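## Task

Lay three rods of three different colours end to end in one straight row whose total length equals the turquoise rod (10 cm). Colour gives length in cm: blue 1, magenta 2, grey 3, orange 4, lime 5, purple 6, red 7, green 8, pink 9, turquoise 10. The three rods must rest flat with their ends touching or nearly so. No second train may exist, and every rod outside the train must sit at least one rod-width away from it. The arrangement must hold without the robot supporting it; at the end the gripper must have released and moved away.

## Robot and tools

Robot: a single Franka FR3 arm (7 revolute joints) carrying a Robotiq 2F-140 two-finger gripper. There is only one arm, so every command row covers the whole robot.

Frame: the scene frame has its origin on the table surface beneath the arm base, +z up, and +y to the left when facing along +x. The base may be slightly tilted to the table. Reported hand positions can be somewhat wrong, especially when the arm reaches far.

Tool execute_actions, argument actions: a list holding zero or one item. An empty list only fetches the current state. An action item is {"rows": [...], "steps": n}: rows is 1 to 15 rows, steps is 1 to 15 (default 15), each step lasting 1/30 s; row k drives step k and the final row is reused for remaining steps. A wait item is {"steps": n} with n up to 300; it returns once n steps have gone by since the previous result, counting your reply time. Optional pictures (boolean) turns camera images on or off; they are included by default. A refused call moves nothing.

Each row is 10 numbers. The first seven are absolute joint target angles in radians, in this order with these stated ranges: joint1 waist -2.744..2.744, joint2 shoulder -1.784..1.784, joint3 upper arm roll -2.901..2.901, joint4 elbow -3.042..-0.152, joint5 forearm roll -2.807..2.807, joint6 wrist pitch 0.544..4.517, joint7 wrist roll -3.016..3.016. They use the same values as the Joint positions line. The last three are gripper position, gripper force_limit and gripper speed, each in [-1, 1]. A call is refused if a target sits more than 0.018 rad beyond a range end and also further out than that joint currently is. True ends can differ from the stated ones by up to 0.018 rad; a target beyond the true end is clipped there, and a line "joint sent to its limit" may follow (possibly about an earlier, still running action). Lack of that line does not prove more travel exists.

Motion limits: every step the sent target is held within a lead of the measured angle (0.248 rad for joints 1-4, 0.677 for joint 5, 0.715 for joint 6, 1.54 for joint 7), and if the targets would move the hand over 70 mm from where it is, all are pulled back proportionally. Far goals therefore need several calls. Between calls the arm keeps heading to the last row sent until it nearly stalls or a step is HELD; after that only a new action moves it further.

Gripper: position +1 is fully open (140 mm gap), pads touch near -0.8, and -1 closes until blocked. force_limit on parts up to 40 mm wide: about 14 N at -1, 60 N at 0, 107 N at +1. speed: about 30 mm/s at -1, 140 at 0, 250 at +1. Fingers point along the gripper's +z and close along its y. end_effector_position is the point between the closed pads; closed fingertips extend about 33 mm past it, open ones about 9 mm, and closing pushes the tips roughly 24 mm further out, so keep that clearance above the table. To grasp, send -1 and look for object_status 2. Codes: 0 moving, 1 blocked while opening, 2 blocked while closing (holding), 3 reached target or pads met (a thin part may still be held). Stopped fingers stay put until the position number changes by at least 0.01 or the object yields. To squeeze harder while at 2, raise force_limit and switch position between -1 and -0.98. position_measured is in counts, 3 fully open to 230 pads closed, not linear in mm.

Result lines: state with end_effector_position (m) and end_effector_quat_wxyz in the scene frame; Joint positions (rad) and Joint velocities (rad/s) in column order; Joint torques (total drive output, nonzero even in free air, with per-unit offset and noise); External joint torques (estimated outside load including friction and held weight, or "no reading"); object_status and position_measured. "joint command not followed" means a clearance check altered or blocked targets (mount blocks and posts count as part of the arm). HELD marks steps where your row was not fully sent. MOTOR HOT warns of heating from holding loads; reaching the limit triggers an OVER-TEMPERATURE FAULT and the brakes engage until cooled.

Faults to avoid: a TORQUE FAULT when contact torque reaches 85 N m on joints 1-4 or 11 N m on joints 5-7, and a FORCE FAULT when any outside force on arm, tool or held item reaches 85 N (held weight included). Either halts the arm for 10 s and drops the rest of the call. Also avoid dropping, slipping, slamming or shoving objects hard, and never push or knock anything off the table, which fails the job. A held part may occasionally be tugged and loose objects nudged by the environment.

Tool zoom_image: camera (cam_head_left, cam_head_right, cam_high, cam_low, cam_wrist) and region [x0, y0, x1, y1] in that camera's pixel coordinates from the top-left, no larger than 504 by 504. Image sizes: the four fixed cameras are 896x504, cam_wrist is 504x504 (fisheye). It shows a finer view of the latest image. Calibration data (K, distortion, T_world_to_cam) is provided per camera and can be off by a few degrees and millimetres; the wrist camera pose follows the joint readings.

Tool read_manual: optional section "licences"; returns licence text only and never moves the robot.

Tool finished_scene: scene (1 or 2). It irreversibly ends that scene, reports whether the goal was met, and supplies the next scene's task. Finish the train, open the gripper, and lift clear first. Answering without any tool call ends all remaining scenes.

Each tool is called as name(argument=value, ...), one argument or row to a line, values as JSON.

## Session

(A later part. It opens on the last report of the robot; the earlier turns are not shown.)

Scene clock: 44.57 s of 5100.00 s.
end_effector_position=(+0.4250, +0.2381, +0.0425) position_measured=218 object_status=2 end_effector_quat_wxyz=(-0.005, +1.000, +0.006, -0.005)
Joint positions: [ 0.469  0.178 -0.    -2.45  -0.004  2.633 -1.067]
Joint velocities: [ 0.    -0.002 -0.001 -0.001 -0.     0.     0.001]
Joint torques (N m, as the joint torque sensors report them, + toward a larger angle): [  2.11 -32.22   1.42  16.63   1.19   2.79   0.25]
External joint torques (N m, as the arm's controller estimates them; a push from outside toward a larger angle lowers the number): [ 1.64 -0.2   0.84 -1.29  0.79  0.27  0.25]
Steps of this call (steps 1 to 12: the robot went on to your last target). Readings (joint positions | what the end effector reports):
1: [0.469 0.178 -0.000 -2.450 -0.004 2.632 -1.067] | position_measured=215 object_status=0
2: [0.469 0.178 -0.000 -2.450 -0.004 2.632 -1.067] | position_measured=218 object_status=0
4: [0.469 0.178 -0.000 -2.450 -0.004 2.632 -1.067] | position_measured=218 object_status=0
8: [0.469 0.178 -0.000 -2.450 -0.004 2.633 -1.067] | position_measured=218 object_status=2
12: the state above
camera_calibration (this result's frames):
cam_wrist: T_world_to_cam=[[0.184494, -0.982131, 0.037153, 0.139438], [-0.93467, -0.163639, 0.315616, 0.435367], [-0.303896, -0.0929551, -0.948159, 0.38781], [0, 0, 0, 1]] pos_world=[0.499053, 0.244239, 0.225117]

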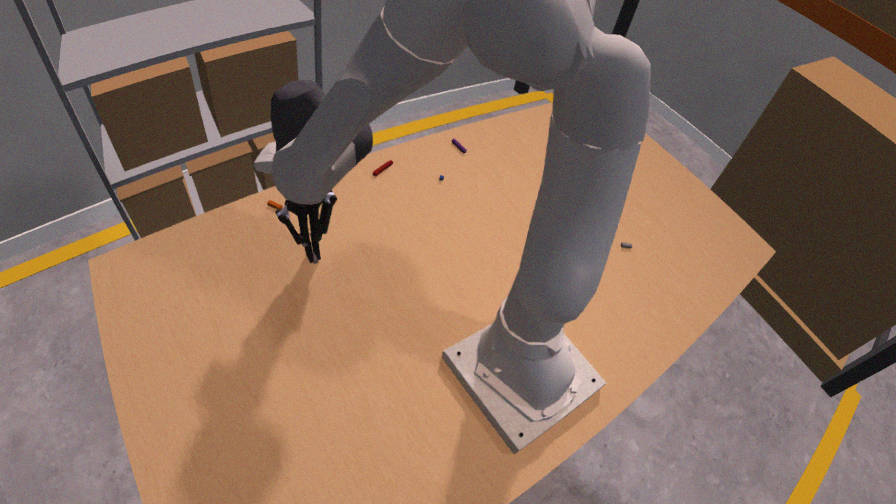

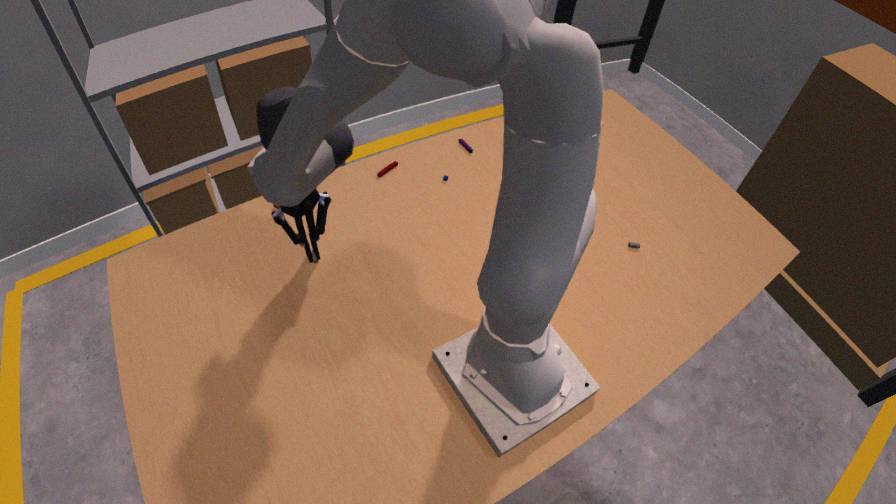

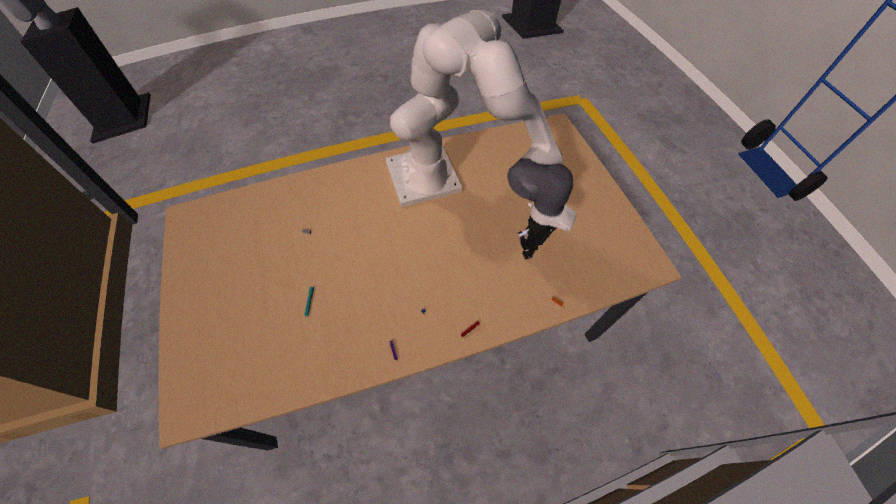

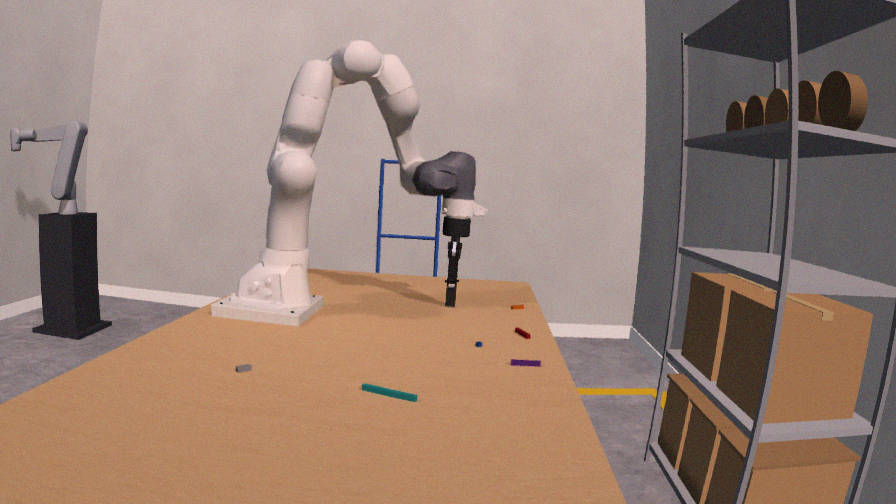

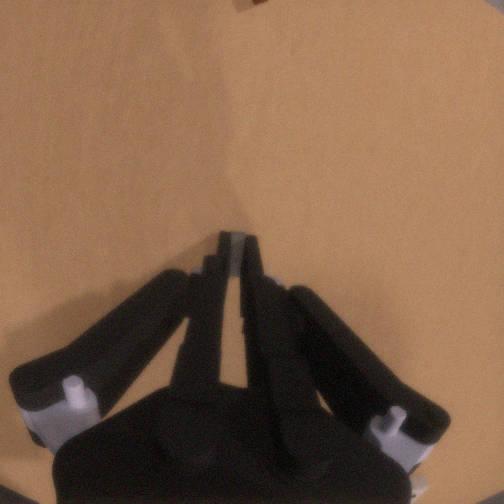

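execute_actions(
  actions=[
    {"rows":[[0.471,0.16,0,-2.45,0,2.615,-1.062,-1,-0.5,-0.6],[0.471,0.14,0,-2.45,0,2.595,-1.062,-1,-0.5,-0.6],[0.471,0.12,0,-2.44,0,2.57,-1.062,-1,-0.5,-0.6],[0.46,0.10,0,-2.43,0,2.54,-1.08,-1,-0.5,-0.6],[0.44,0.09,0,-2.41,0,2.51,-1.12,-1,-0.5,-0.6],[0.41,0.09,0,-2.38,0,2.48,-1.2,-1,-0.5,-0.6],[0.37,0.10,0,-2.35,0,2.46,-1.3,-1,-0.5,-0.6],[0.33,0.11,0,-2.33,0,2.45,-1.4,-1,-0.5,-0.6],[0.28,0.13,0,-2.30,0,2.44,-1.5,-1,-0.5,-0.6],[0.23,0.15,0,-2.27,0,2.43,-1.6,-1,-0.5,-0.6],[0.18,0.17,0,-2.24,0,2.42,-1.7,-1,-0.5,-0.6],[0.13,0.19,0,-2.21,0,2.41,-1.8,-1,-0.5,-0.6],[0.08,0.21,0,-2.18,0,2.4,-1.9,-1,-0.5,-0.6],[0.03,0.23,0,-2.15,0,2.39,-2.0,-1,-0.5,-0.6],[-0.02,0.25,0,-2.12,0,2.38,-2.08,-1,-0.5,-0.6]]},
  ],
  pictures=false,
)

execute_actions(
  actions=[
    {"rows":[[-0.07,0.27,0,-2.09,0,2.37,-2.08,-1,-0.5,-0.6],[-0.12,0.29,0,-2.06,0,2.36,-2.08,-1,-0.5,-0.6],[-0.17,0.31,0,-2.03,0,2.35,-2.08,-1,-0.5,-0.6],[-0.22,0.33,0,-2.0,0,2.34,-2.08,-1,-0.5,-0.6],[-0.27,0.35,0,-1.98,0,2.335,-2.08,-1,-0.5,-0.6],[-0.32,0.37,0,-1.96,0,2.335,-2.08,-1,-0.5,-0.6],[-0.37,0.385,0,-1.94,0,2.335,-2.08,-1,-0.5,-0.6],[-0.42,0.4,0,-1.92,0,2.335,-2.08,-1,-0.5,-0.6],[-0.46,0.41,0,-1.91,0,2.335,-2.08,-1,-0.5,-0.6],[-0.5,0.42,0,-1.902,0,2.335,-2.08,-1,-0.5,-0.6],[-0.53,0.423,0,-1.902,0,2.335,-2.08,-1,-0.5,-0.6],[-0.553,0.423,0,-1.902,0,2.335,-2.08,-1,-0.5,-0.6]]},
  ],
  pictures=false,
)

execute_actions(
  actions=[
    {"steps":30},
  ],
)

zoom_image(
  camera="cam_low",
  region=[460, 300, 560, 380],
)

Scene clock: 55.73 s of 5100.00 s.
end_effector_position=(+0.5550, +0.1136, +0.1118) position_measured=218 object_status=2 end_effector_quat_wxyz=(-0.010, +0.999, +0.020, +0.023)
Joint positions: [ 0.155  0.179  0.006 -2.22  -0.004  2.46  -1.404]
Joint velocities: [-1.061  0.439 -0.058  0.629  0.001 -0.215 -1.2  ]
Joint torques (N m, as the joint torque sensors report them, + toward a larger angle): [  2.51 -37.49   2.11  19.36   1.01   1.66  -0.46]
External joint torques (N m, as the arm's controller estimates them; a push from outside toward a larger angle lowers the number): [-0.47 -0.39  0.18  1.81  0.48 -0.38 -0.46]
Steps of this call (steps 1 to 15: the robot went on to your last target; steps 16 to 90: nothing new was sent; then 7.67 s passed at rest; steps 91 to 105: all 15 steps of this action). Readings (joint positions | what the end effector reports):
91: [0.469 0.176 -0.000 -2.451 -0.004 2.630 -1.067] | position_measured=218 object_status=2
92: [0.469 0.170 -0.000 -2.451 -0.004 2.624 -1.067] | position_measured=218 object_status=2
94: [0.468 0.145 0.000 -2.449 -0.004 2.602 -1.068] | position_measured=218 object_status=2
98: [0.408 0.107 0.010 -2.381 -0.004 2.532 -1.131] | position_measured=218 object_status=2
105: the state above

Scene clock: 56.23 s of 5100.00 s.
end_effector_position=(+0.6005, -0.1978, +0.0944) position_measured=218 object_status=2 end_effector_quat_wxyz=(+0.002, +0.998, -0.067, +0.014)
Joint positions: [-0.363  0.382  0.003 -1.952 -0.004  2.378 -1.752]
Joint velocities: [-0.982  0.224 -0.036  0.247 -0.001 -0.093 -0.492]
Joint torques (N m, as the joint torque sensors report them, + toward a larger angle): [  2.5  -44.88   2.48  22.04   0.94   1.86  -0.28]
External joint torques (N m, as the arm's controller estimates them; a push from outside toward a larger angle lowers the number): [-0.5  -0.83  0.94  1.68  0.33 -0.44 -0.27]
Steps of this call (steps 1 to 15: all 15 steps of this action). Readings (joint positions | what the end effector reports):
1: [0.119 0.194 0.006 -2.198 -0.004 2.452 -1.441] | position_measured=218 object_status=2
2: [0.083 0.209 0.005 -2.177 -0.004 2.445 -1.474] | position_measured=218 object_status=2
4: [0.011 0.238 0.005 -2.133 -0.004 2.430 -1.531] | position_measured=218 object_status=2
8: [-0.127 0.301 0.004 -2.047 -0.004 2.405 -1.626] | position_measured=218 object_status=2
15: the state above

Scene clock: 57.23 s of 5100.00 s.
end_effector_position=(+0.5516, -0.3111, +0.0850) position_measured=218 object_status=2 end_effector_quat_wxyz=(-0.000, +1.000, -0.010, -0.003)
Joint positions: [-0.554  0.422 -0.001 -1.905 -0.004  2.337 -2.061]
Joint velocities: [ 0.     0.001 -0.     0.001 -0.001 -0.001 -0.045]
Joint torques (N m, as the joint torque sensors report them, + toward a larger angle): [  0.59 -44.46   1.78  23.24   1.43   2.13  -0.21]
External joint torques (N m, as the arm's controller estimates them; a push from outside toward a larger angle lowers the number): [ 0.45 -1.18  1.27  1.58  0.79 -0.35 -0.21]
Steps of this call (steps 1 to 30: the robot went on to your last target). Readings (joint positions | what the end effector reports):
1: [-0.397 0.389 0.003 -1.943 -0.004 2.375 -1.770] | position_measured=218 object_status=2
2: [-0.430 0.396 0.003 -1.935 -0.004 2.370 -1.792] | position_measured=218 object_status=2
4: [-0.494 0.410 0.000 -1.918 -0.004 2.361 -1.843] | position_measured=218 object_status=2
8: [-0.556 0.421 -0.013 -1.907 -0.004 2.348 -1.925] | position_measured=218 object_status=2
30: the state above
camera_calibration (this result's frames):
cam_wrist: T_world_to_cam=[[0.154677, -0.986867, 0.0465772, -0.410703], [-0.940071, -0.132514, 0.314177, 0.463112], [-0.303879, -0.0923818, -0.948221, 0.415751], [0, 0, 0, 1]] pos_world=[0.625222, -0.305533, 0.267854]

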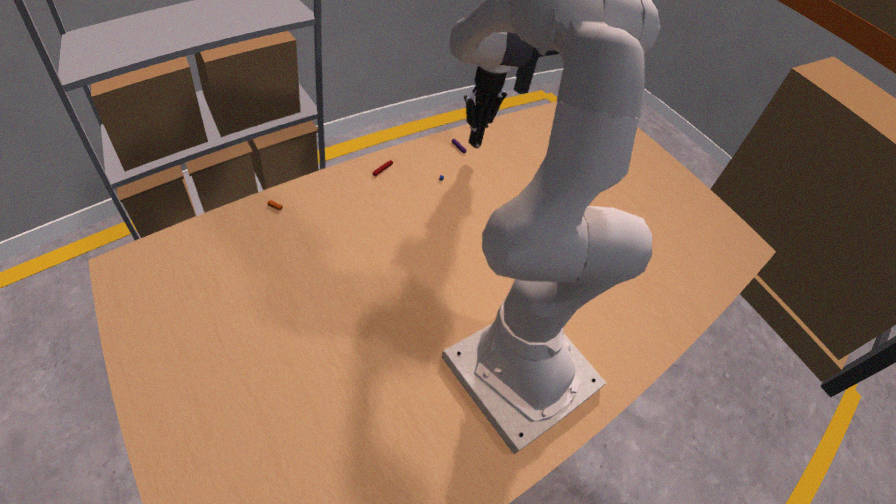

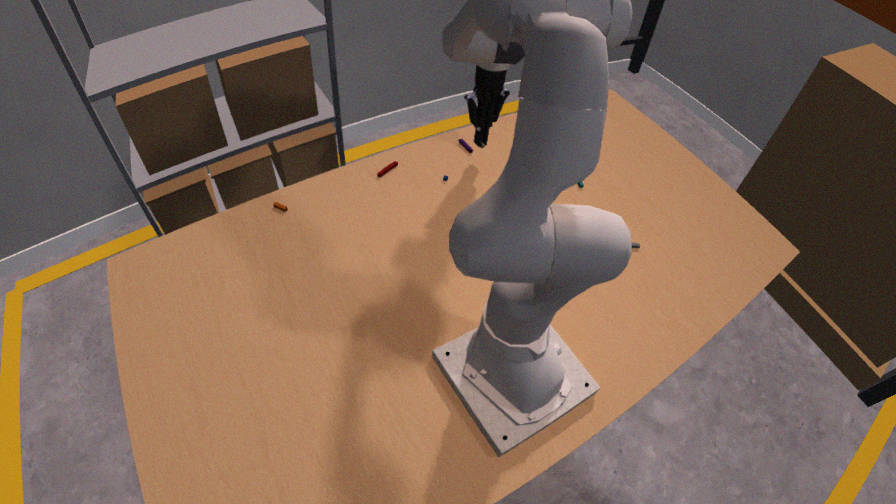

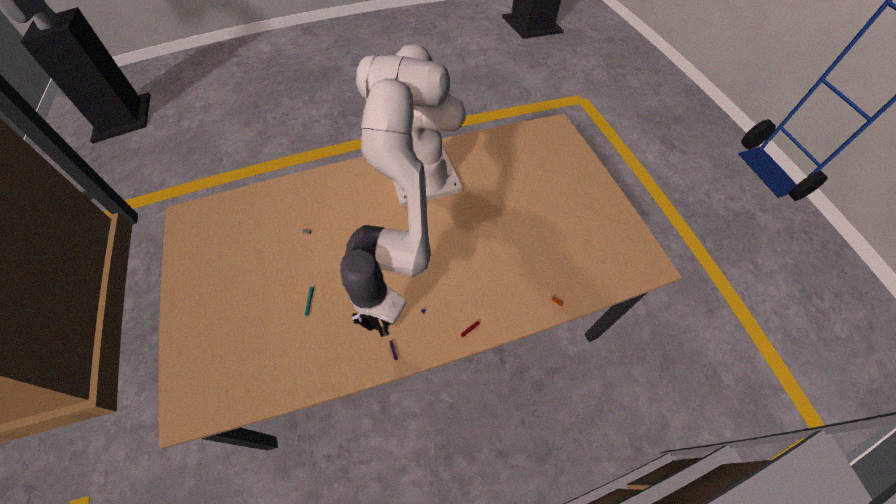

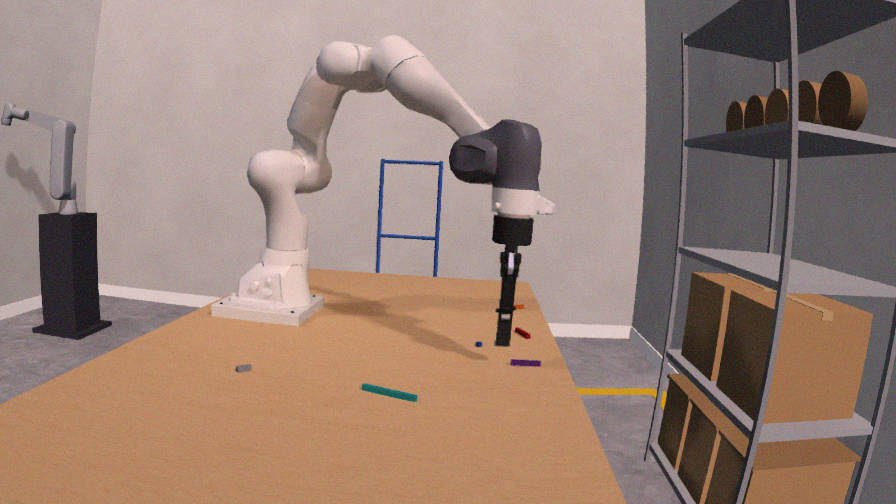

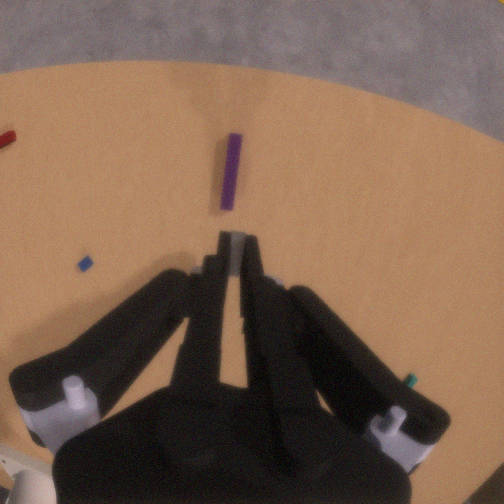

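Region (460, 300, 560, 380) of cam_low's 896x504 image, scaled by 5.040, with more detail than that image has; it fills the top 403 rows of this view, and the rest is white.

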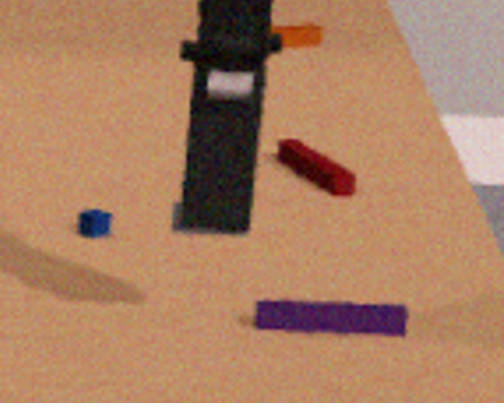

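execute_actions(
  actions=[
    {"rows":[[-0.548,0.43,0,-1.908,0,2.36,-2.103,-1,-0.5,-0.6],[-0.544,0.438,0,-1.913,0,2.38,-2.103,-1,-0.5,-0.6],[-0.539,0.446,0,-1.919,0,2.399,-2.103,-1,-0.5,-0.6],[-0.539,0.454,0,-1.924,0,2.399,-2.103,-1,-0.5,-0.6],[-0.539,0.462,0,-1.93,0,2.399,-2.103,-1,-0.5,-0.6]]},
  ],
  pictures=false,
)

execute_actions(
  actions=[
    {"steps":12},
  ],
)

zoom_image(
  camera="cam_low",
  region=[460, 300, 560, 380],
)

zoom_image(
  camera="cam_wrist",
  region=[160, 120, 320, 300],
)

Scene clock: 66.10 s of 5100.00 s.
end_effector_position=(+0.5486, -0.2993, +0.0533) position_measured=218 object_status=2 end_effector_quat_wxyz=(-0.004, +1.000, +0.013, -0.008)
Joint positions: [-0.54   0.464 -0.001 -1.93  -0.004  2.392 -2.093]
Joint velocities: [-0.001 -0.004 -0.    -0.001  0.001  0.027 -0.015]
Joint torques (N m, as the joint torque sensors report them, + toward a larger angle): [  1.3  -46.17   1.88  20.76   1.39   2.73  -0.24]
External joint torques (N m, as the arm's controller estimates them; a push from outside toward a larger angle lowers the number): [ 1.44 -2.48  1.56 -0.13  0.78  0.29 -0.24]
Steps of this call (steps 1 to 30: the robot went on to your last target; steps 31 to 100: nothing new was sent; then 5.03 s passed at rest; steps 101 to 115: all 15 steps of this action). Readings (joint positions | what the end effector reports):
101: [-0.553 0.422 -0.001 -1.904 -0.004 2.340 -2.077] | position_measured=218 object_status=2
102: [-0.552 0.424 -0.001 -1.905 -0.004 2.346 -2.079] | position_measured=218 object_status=2
104: [-0.547 0.433 -0.001 -1.909 -0.004 2.364 -2.083] | position_measured=218 object_status=2
108: [-0.541 0.457 -0.001 -1.925 -0.004 2.381 -2.088] | position_measured=218 object_status=2
115: the state above

Scene clock: 66.50 s of 5100.00 s.
end_effector_position=(+0.5498, -0.3000, +0.0537) position_measured=218 object_status=2 end_effector_quat_wxyz=(-0.003, +1.000, +0.015, -0.006)
Joint positions: [-0.54   0.463 -0.001 -1.93  -0.004  2.396 -2.097]
Joint velocities: [ 0.     0.     0.    -0.001  0.002  0.003 -0.005]
Joint torques (N m, as the joint torque sensors report them, + toward a larger angle): [  1.09 -46.07   1.98  20.64   1.41   2.66  -0.2 ]
External joint torques (N m, as the arm's controller estimates them; a push from outside toward a larger angle lowers the number): [ 0.94 -2.43  1.41 -0.22  0.81  0.21 -0.2 ]
Steps of this call (steps 1 to 12: the robot went on to your last target). Readings (joint positions | what the end effector reports):
1: [-0.540 0.464 -0.001 -1.930 -0.004 2.393 -2.094] | position_measured=218 object_status=2
2: [-0.540 0.464 -0.001 -1.930 -0.004 2.394 -2.094] | position_measured=218 object_status=2
4: [-0.540 0.464 -0.001 -1.930 -0.004 2.395 -2.095] | position_measured=218 object_status=2
8: [-0.540 0.464 -0.001 -1.930 -0.004 2.396 -2.096] | position_measured=218 object_status=2
12: the state above
camera_calibration (this result's frames):
cam_wrist: T_world_to_cam=[[0.203467, -0.97823, 0.0408203, -0.421914], [-0.930297, -0.180164, 0.319514, 0.452837], [-0.305204, -0.102986, -0.946702, 0.384062], [0, 0, 0, 1]] pos_world=[0.624336, -0.291592, 0.236128]

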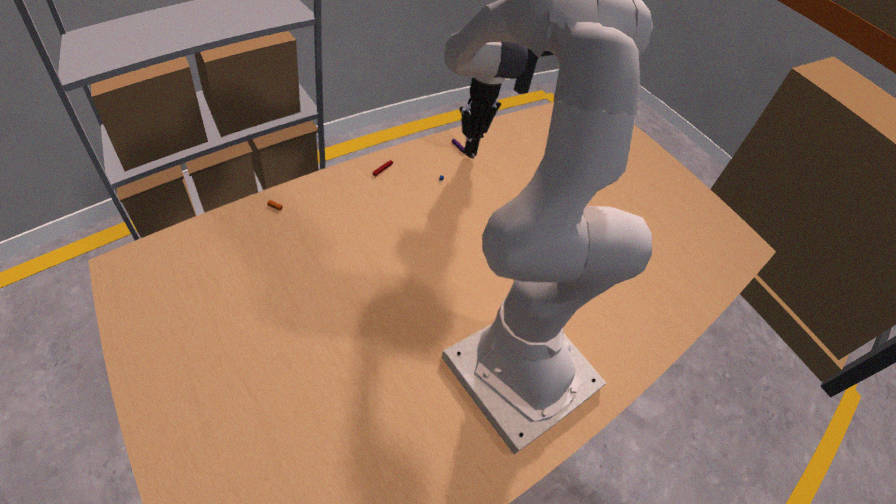

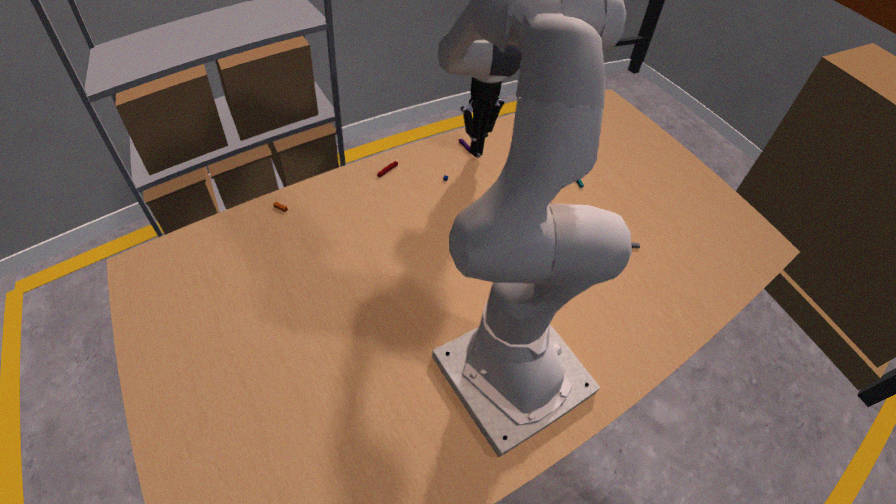

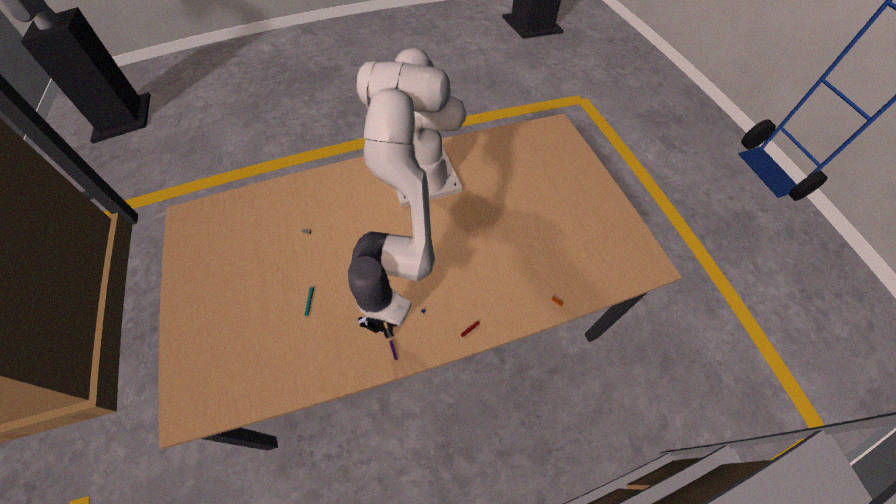

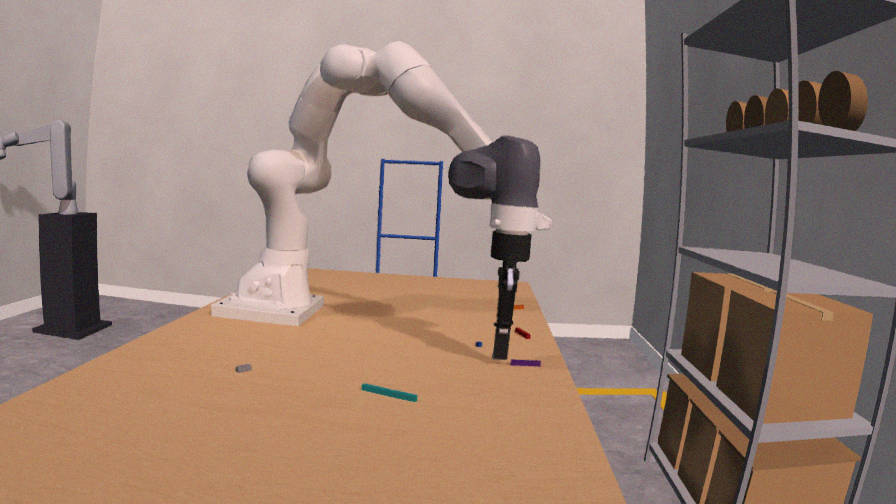

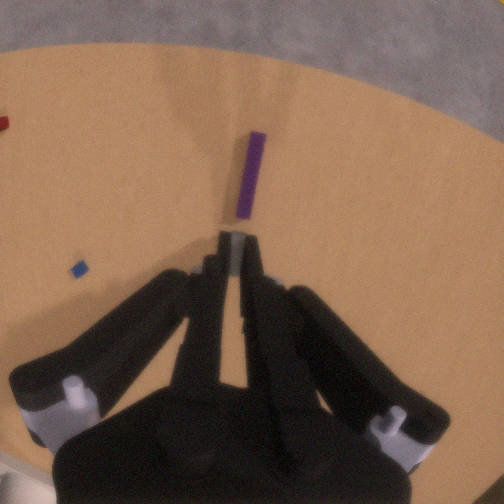

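Region (460, 300, 560, 380) of cam_low's 896x504 image, scaled by 5.040, with more detail than that image has; it fills the top 403 rows of this view, and the rest is white.

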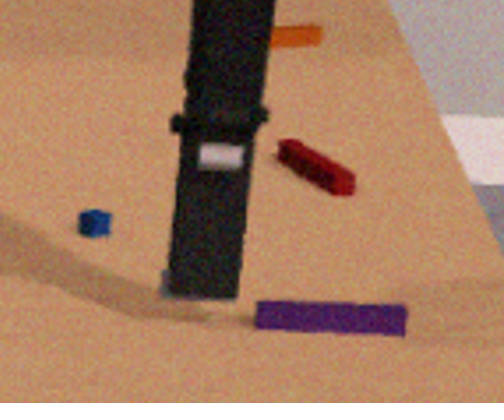

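Region (160, 120, 320, 300) of cam_wrist's 504x504 image, scaled by 2.800, with more detail than that image has.

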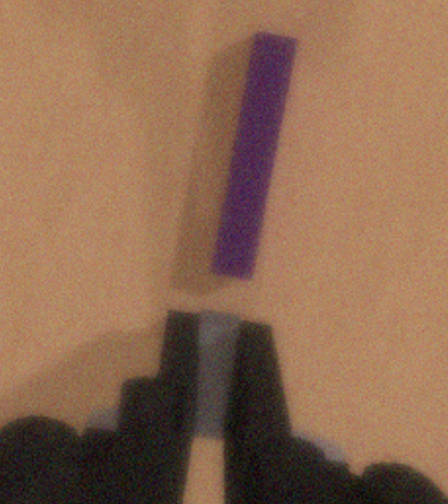

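execute_actions(
  actions=[
    {"rows":[[-0.539,0.468,0,-1.922,0,2.41,-2.103,-1,-0.5,-0.6],[-0.539,0.474,0,-1.915,0,2.41,-2.103,-1,-0.5,-0.6],[-0.539,0.480,0,-1.909,0,2.41,-2.103,-1,-0.5,-0.6],[-0.539,0.485,0,-1.909,0,2.41,-2.103,-1,-0.5,-0.6],[-0.539,0.489,0,-1.909,0,2.41,-2.103,-1,-0.5,-0.6],[-0.539,0.492,0,-1.909,0,2.41,-2.103,-1,-0.5,-0.6]]},
  ],
  pictures=false,
)

execute_actions(
  actions=[
    {"steps":8},
  ],
)

zoom_image(
  camera="cam_low",
  region=[460, 300, 560, 380],
)

zoom_image(
  camera="cam_wrist",
  region=[160, 120, 320, 300],
)

Scene clock: 73.47 s of 5100.00 s.
end_effector_position=(+0.5538, -0.3021, +0.0443) position_measured=218 object_status=2 end_effector_quat_wxyz=(-0.002, +1.000, +0.016, -0.006)
Joint positions: [-0.54   0.491 -0.001 -1.912 -0.004  2.407 -2.098]
Joint velocities: [ 0.    -0.001  0.001  0.005  0.001  0.005  0.002]
Joint torques (N m, as the joint torque sensors report them, + toward a larger angle): [  1.01 -46.14   1.74  22.09   1.41   2.68  -0.12]
External joint torques (N m, as the arm's controller estimates them; a push from outside toward a larger angle lowers the number): [ 0.99 -1.62  1.26  1.18  0.81  0.2  -0.12]
Steps of this call (steps 1 to 15: the robot went on to your last target; steps 16 to 90: nothing new was sent; then 3.47 s passed at rest; steps 91 to 105: all 15 steps of this action). Readings (joint positions | what the end effector reports):
91: [-0.540 0.464 -0.001 -1.929 -0.004 2.398 -2.098] | position_measured=218 object_status=2
92: [-0.540 0.466 -0.001 -1.926 -0.004 2.400 -2.098] | position_measured=218 object_status=2
94: [-0.540 0.473 -0.001 -1.917 -0.004 2.403 -2.098] | position_measured=218 object_status=2
98: [-0.540 0.486 -0.001 -1.912 -0.004 2.406 -2.098] | position_measured=218 object_status=2
105: the state above

Scene clock: 73.73 s of 5100.00 s.
end_effector_position=(+0.5541, -0.3022, +0.0445) position_measured=218 object_status=2 end_effector_quat_wxyz=(-0.002, +1.000, +0.016, -0.006)
Joint positions: [-0.54   0.491 -0.001 -1.912 -0.004  2.408 -2.098]
Joint velocities: [ 0.001 -0.001 -0.     0.001  0.001  0.002 -0.002]
Joint torques (N m, as the joint torque sensors report them, + toward a larger angle): [  1.83 -44.95   1.96  22.09   1.45   2.71  -0.16]
External joint torques (N m, as the arm's controller estimates them; a push from outside toward a larger angle lowers the number): [ 1.7  -0.32  1.39  1.11  0.85  0.21 -0.15]
Steps of this call (steps 1 to 8: the robot went on to your last target). Readings (joint positions | what the end effector reports):
1: [-0.540 0.491 -0.001 -1.912 -0.004 2.407 -2.098] | position_measured=218 object_status=2
2: [-0.540 0.491 -0.001 -1.912 -0.004 2.407 -2.098] | position_measured=218 object_status=2
4: [-0.540 0.491 -0.001 -1.912 -0.004 2.407 -2.098] | position_measured=218 object_status=2
8: the state above
camera_calibration (this result's frames):
cam_wrist: T_world_to_cam=[[0.204709, -0.977936, 0.0416659, -0.425265], [-0.930437, -0.181195, 0.31852, 0.459133], [-0.303942, -0.103971, -0.947, 0.375383], [0, 0, 0, 1]] pos_world=[0.628344, -0.29366, 0.226963]

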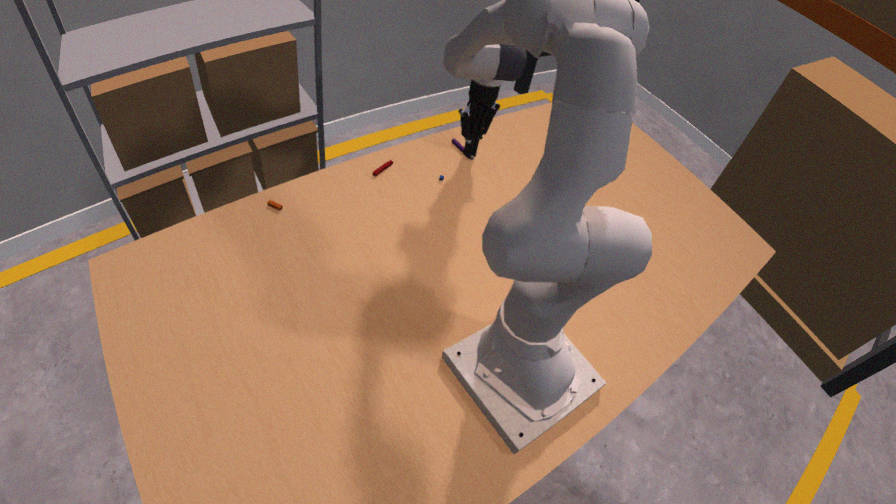

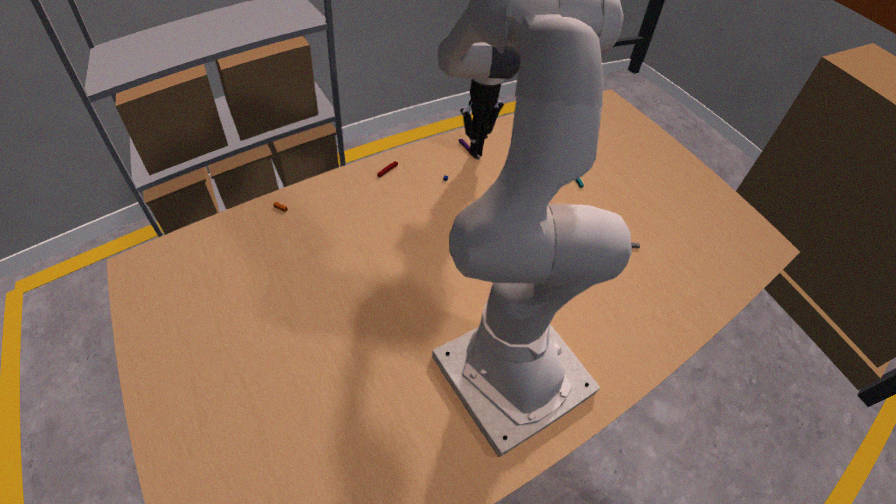

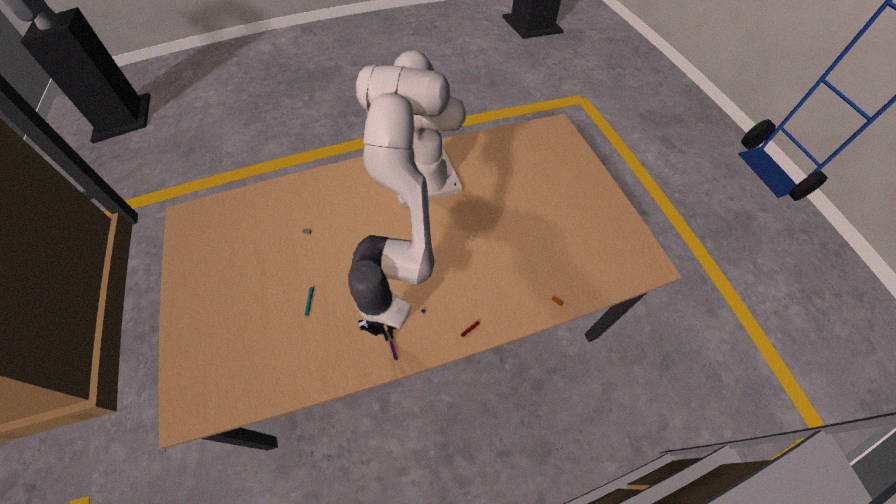

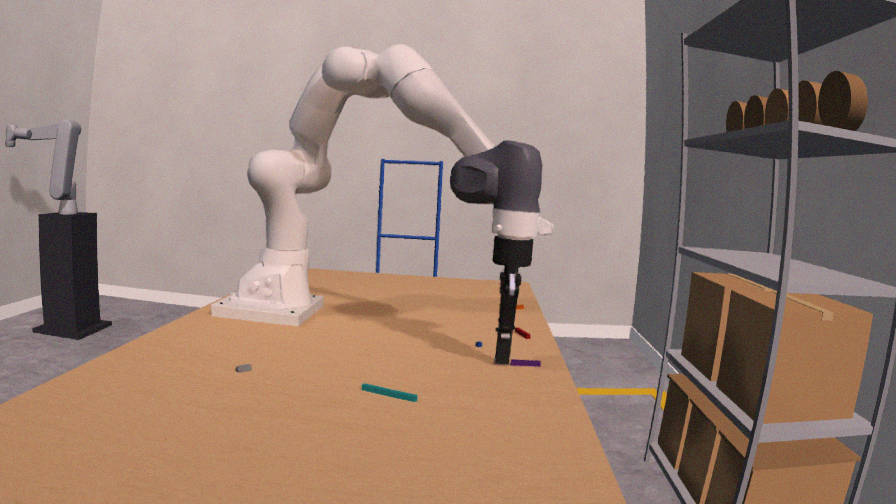

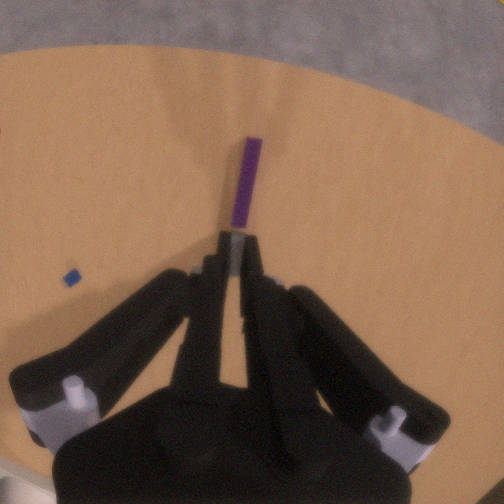

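Region (460, 300, 560, 380) of cam_low's 896x504 image, scaled by 5.040, with more detail than that image has; it fills the top 403 rows of this view, and the rest is white.

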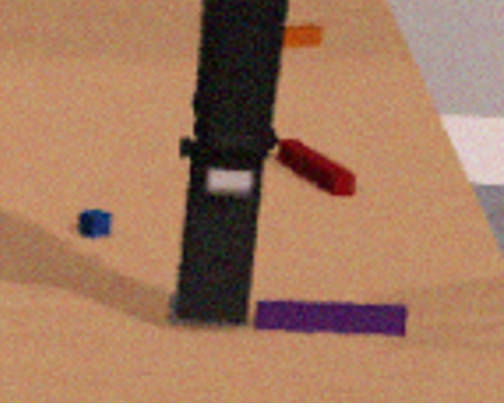

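Region (160, 120, 320, 300) of cam_wrist's 504x504 image, scaled by 2.800, with more detail than that image has.

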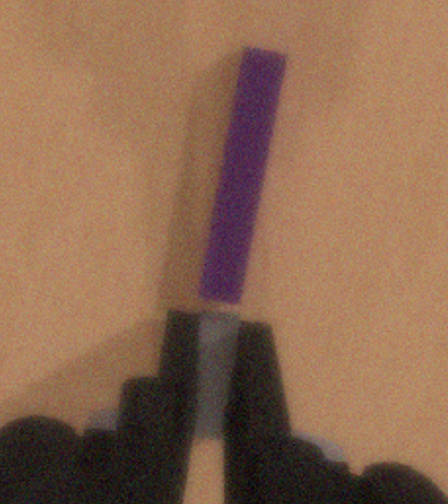

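execute_actions(
  actions=[
    {"rows":[[-0.539,0.494,0,-1.909,0,2.41,-2.103,-1,-0.5,-0.6],[-0.539,0.494,0,-1.909,0,2.41,-2.103,-1,-0.5,-0.6],[-0.539,0.494,0,-1.909,0,2.41,-2.103,-1,-0.5,-0.6],[-0.539,0.494,0,-1.909,0,2.41,-2.103,-1,-0.5,-0.6],[-0.539,0.494,0,-1.909,0,2.41,-2.103,-0.4,-0.5,-0.6],[-0.539,0.494,0,-1.909,0,2.41,-2.103,-0.4,-0.5,-0.6],[-0.539,0.494,0,-1.909,0,2.41,-2.103,-0.4,-0.5,-0.6],[-0.539,0.494,0,-1.909,0,2.41,-2.103,-0.4,-0.5,-0.6],[-0.539,0.494,0,-1.909,0,2.41,-2.103,-0.4,-0.5,-0.6],[-0.539,0.494,0,-1.909,0,2.41,-2.103,-0.4,-0.5,-0.6],[-0.539,0.494,0,-1.909,0,2.41,-2.103,-0.4,-0.5,-0.6],[-0.539,0.48,0,-1.909,0,2.39,-2.103,-0.4,-0.5,-0.6],[-0.539,0.465,0,-1.909,0,2.37,-2.103,-0.4,-0.5,-0.6],[-0.539,0.45,0,-1.909,0,2.36,-2.103,-0.4,-0.5,-0.6],[-0.539,0.435,0,-1.909,0,2.35,-2.103,-0.4,-0.5,-0.6]]},
  ],
  pictures=false,
)

execute_actions(
  actions=[
    {"rows":[[-0.539,0.42,0,-1.909,0,2.34,-2.103,-0.4,-0.5,-0.6],[-0.539,0.40,0,-1.92,0,2.34,-2.103,-0.4,-0.5,-0.6],[-0.53,0.38,0,-1.95,0,2.35,-2.0,-0.4,-0.5,-0.6],[-0.515,0.36,0,-1.99,0,2.37,-1.913,-0.4,-0.5,-0.6],[-0.5,0.33,0,-2.03,0,2.39,-1.913,-0.4,-0.5,-0.6],[-0.48,0.30,0,-2.08,0,2.41,-1.913,-0.4,-0.5,-0.6],[-0.46,0.27,0,-2.13,0,2.43,-1.913,-0.4,-0.5,-0.6],[-0.44,0.25,0,-2.17,0,2.45,-1.913,-0.4,-0.5,-0.6],[-0.42,0.23,0,-2.21,0,2.47,-1.913,-0.4,-0.5,-0.6],[-0.4,0.21,0,-2.25,0,2.49,-1.913,-0.4,-0.5,-0.6],[-0.385,0.203,0,-2.277,0,2.49,-1.913,-0.4,-0.5,-0.6]]},
  ],
  pictures=false,
)

execute_actions(
  actions=[
    {"steps":22},
  ],
)

zoom_image(
  camera="cam_wrist",
  region=[160, 160, 320, 300],
)

Scene clock: 86.90 s of 5100.00 s.
end_effector_position=(+0.5529, -0.3016, +0.0549) position_measured=180 object_status=0 end_effector_quat_wxyz=(-0.003, +1.000, +0.016, -0.007)
Joint positions: [-0.54   0.471 -0.001 -1.912 -0.004  2.385 -2.098]
Joint velocities: [ 0.001 -0.332 -0.    -0.001  0.001 -0.225 -0.001]
Joint torques (N m, as the joint torque sensors report them, + toward a larger angle): [  1.33 -51.59   1.87  22.31   1.36   2.75  -0.25]
External joint torques (N m, as the arm's controller estimates them; a push from outside toward a larger angle lowers the number): [ 1.26 -3.23  1.33 -2.04  0.71 -0.33 -0.25]
Steps of this call (steps 1 to 15: the robot went on to your last target; steps 16 to 90: nothing new was sent; then 9.67 s passed at rest; steps 91 to 105: all 15 steps of this action). Readings (joint positions | what the end effector reports):
91: [-0.540 0.492 -0.001 -1.911 -0.004 2.408 -2.098] | position_measured=218 object_status=2
92: [-0.540 0.492 -0.001 -1.911 -0.004 2.408 -2.098] | position_measured=218 object_status=2
94: [-0.540 0.492 -0.001 -1.911 -0.004 2.408 -2.098] | position_measured=218 object_status=2
98: [-0.540 0.493 -0.001 -1.911 -0.004 2.408 -2.098] | position_measured=207 object_status=0
105: the state above

Scene clock: 87.40 s of 5100.00 s.
end_effector_position=(+0.5042, -0.1765, +0.0745) position_measured=179 object_status=3 end_effector_quat_wxyz=(-0.007, +0.999, +0.030, -0.013)
Joint positions: [-0.386  0.212  0.007 -2.263 -0.003  2.462 -1.965]
Joint velocities: [ 0.098 -0.046 -0.001 -0.209  0.001  0.133  0.153]
Joint torques (N m, as the joint torque sensors report them, + toward a larger angle): [ -3.64 -39.03  -3.39  20.58   1.22   3.32   0.27]
External joint torques (N m, as the arm's controller estimates them; a push from outside toward a larger angle lowers the number): [ 2.05 -1.76  1.72 -2.39  0.44  0.37  0.26]
Steps of this call (steps 1 to 15: all 15 steps of this action). Readings (joint positions | what the end effector reports):
1: [-0.540 0.459 -0.001 -1.912 -0.004 2.377 -2.098] | position_measured=179 object_status=0
2: [-0.540 0.443 -0.001 -1.914 -0.004 2.371 -2.098] | position_measured=179 object_status=0
4: [-0.536 0.402 -0.003 -1.937 -0.003 2.369 -2.074] | position_measured=179 object_status=0
8: [-0.487 0.299 -0.007 -2.071 -0.003 2.399 -2.019] | position_measured=179 object_status=3
15: the state above

Scene clock: 88.13 s of 5100.00 s.
end_effector_position=(+0.5070, -0.1794, +0.0761) position_measured=179 object_status=3 end_effector_quat_wxyz=(-0.002, +1.000, +0.007, -0.003)
Joint positions: [-0.384  0.204  0.002 -2.274 -0.003  2.487 -1.922]
Joint velocities: [ 0.001  0.     0.001 -0.001  0.001  0.002  0.014]
Joint torques (N m, as the joint torque sensors report them, + toward a larger angle): [  0.03 -36.93  -0.9   18.05   1.25   2.8    0.21]
External joint torques (N m, as the arm's controller estimates them; a push from outside toward a larger angle lowers the number): [-0.2  -1.85 -1.34 -1.88  0.72  0.31  0.21]
Steps of this call (steps 1 to 22: the robot went on to your last target). Readings (joint positions | what the end effector reports):
1: [-0.384 0.210 0.007 -2.268 -0.003 2.466 -1.960] | position_measured=179 object_status=3
2: [-0.384 0.209 0.006 -2.271 -0.003 2.469 -1.956] | position_measured=179 object_status=3
4: [-0.384 0.207 0.004 -2.274 -0.003 2.475 -1.948] | position_measured=179 object_status=3
8: [-0.384 0.205 0.002 -2.274 -0.003 2.482 -1.938] | position_measured=179 object_status=3
22: the state above
camera_calibration (this result's frames):
cam_wrist: T_world_to_cam=[[0.187891, -0.981274, 0.0424008, -0.28893], [-0.93493, -0.165454, 0.313897, 0.43299], [-0.301003, -0.0986201, -0.94851, 0.403386], [0, 0, 0, 1]] pos_world=[0.580523, -0.172098, 0.258952]

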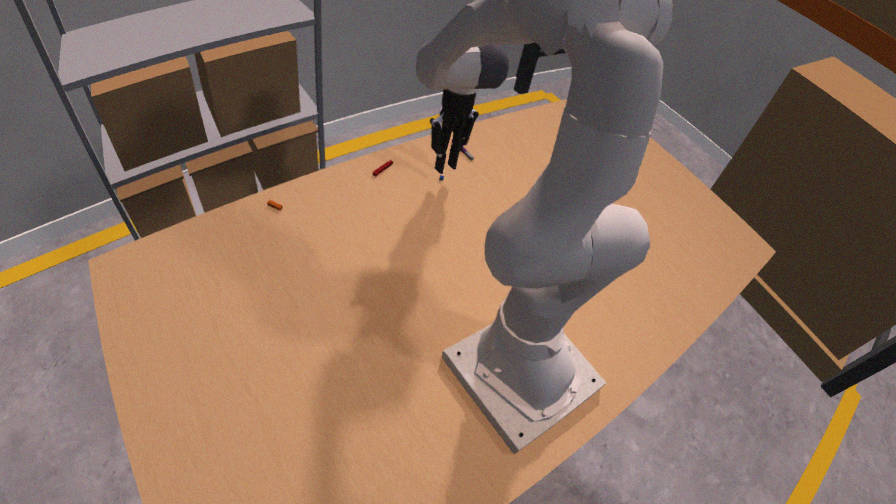

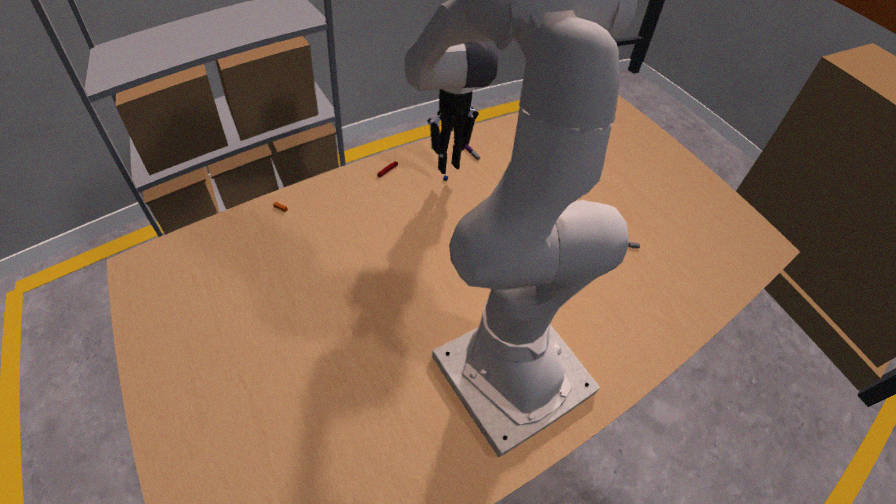

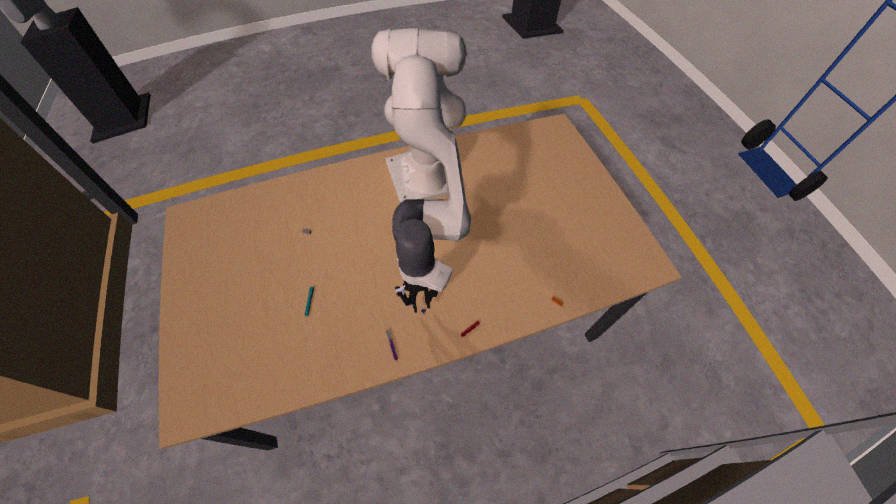

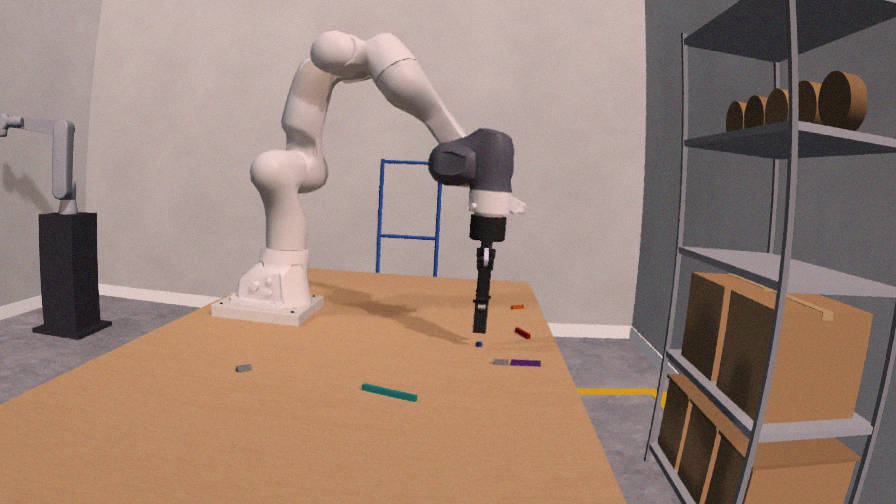

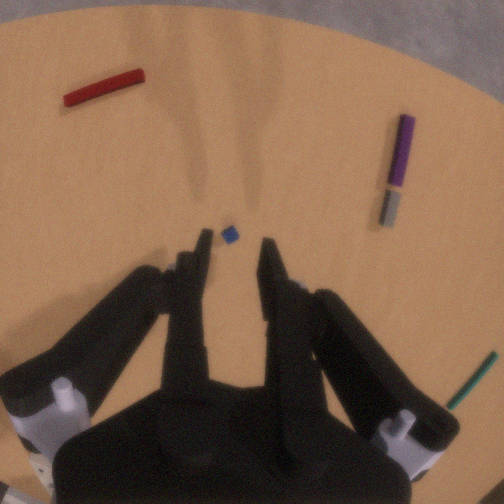

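Region (160, 160, 320, 300) of cam_wrist's 504x504 image, scaled by 3.150, with more detail than that image has; it fills the top 441 rows of this view, and the rest is white.

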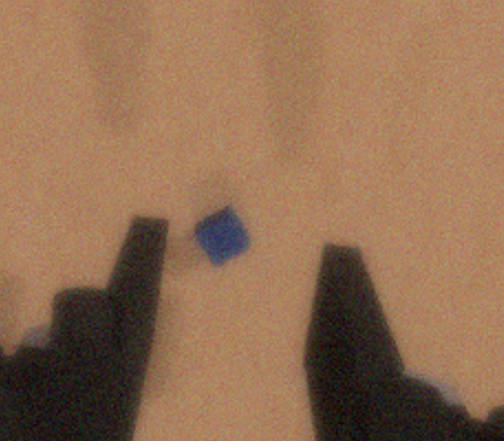

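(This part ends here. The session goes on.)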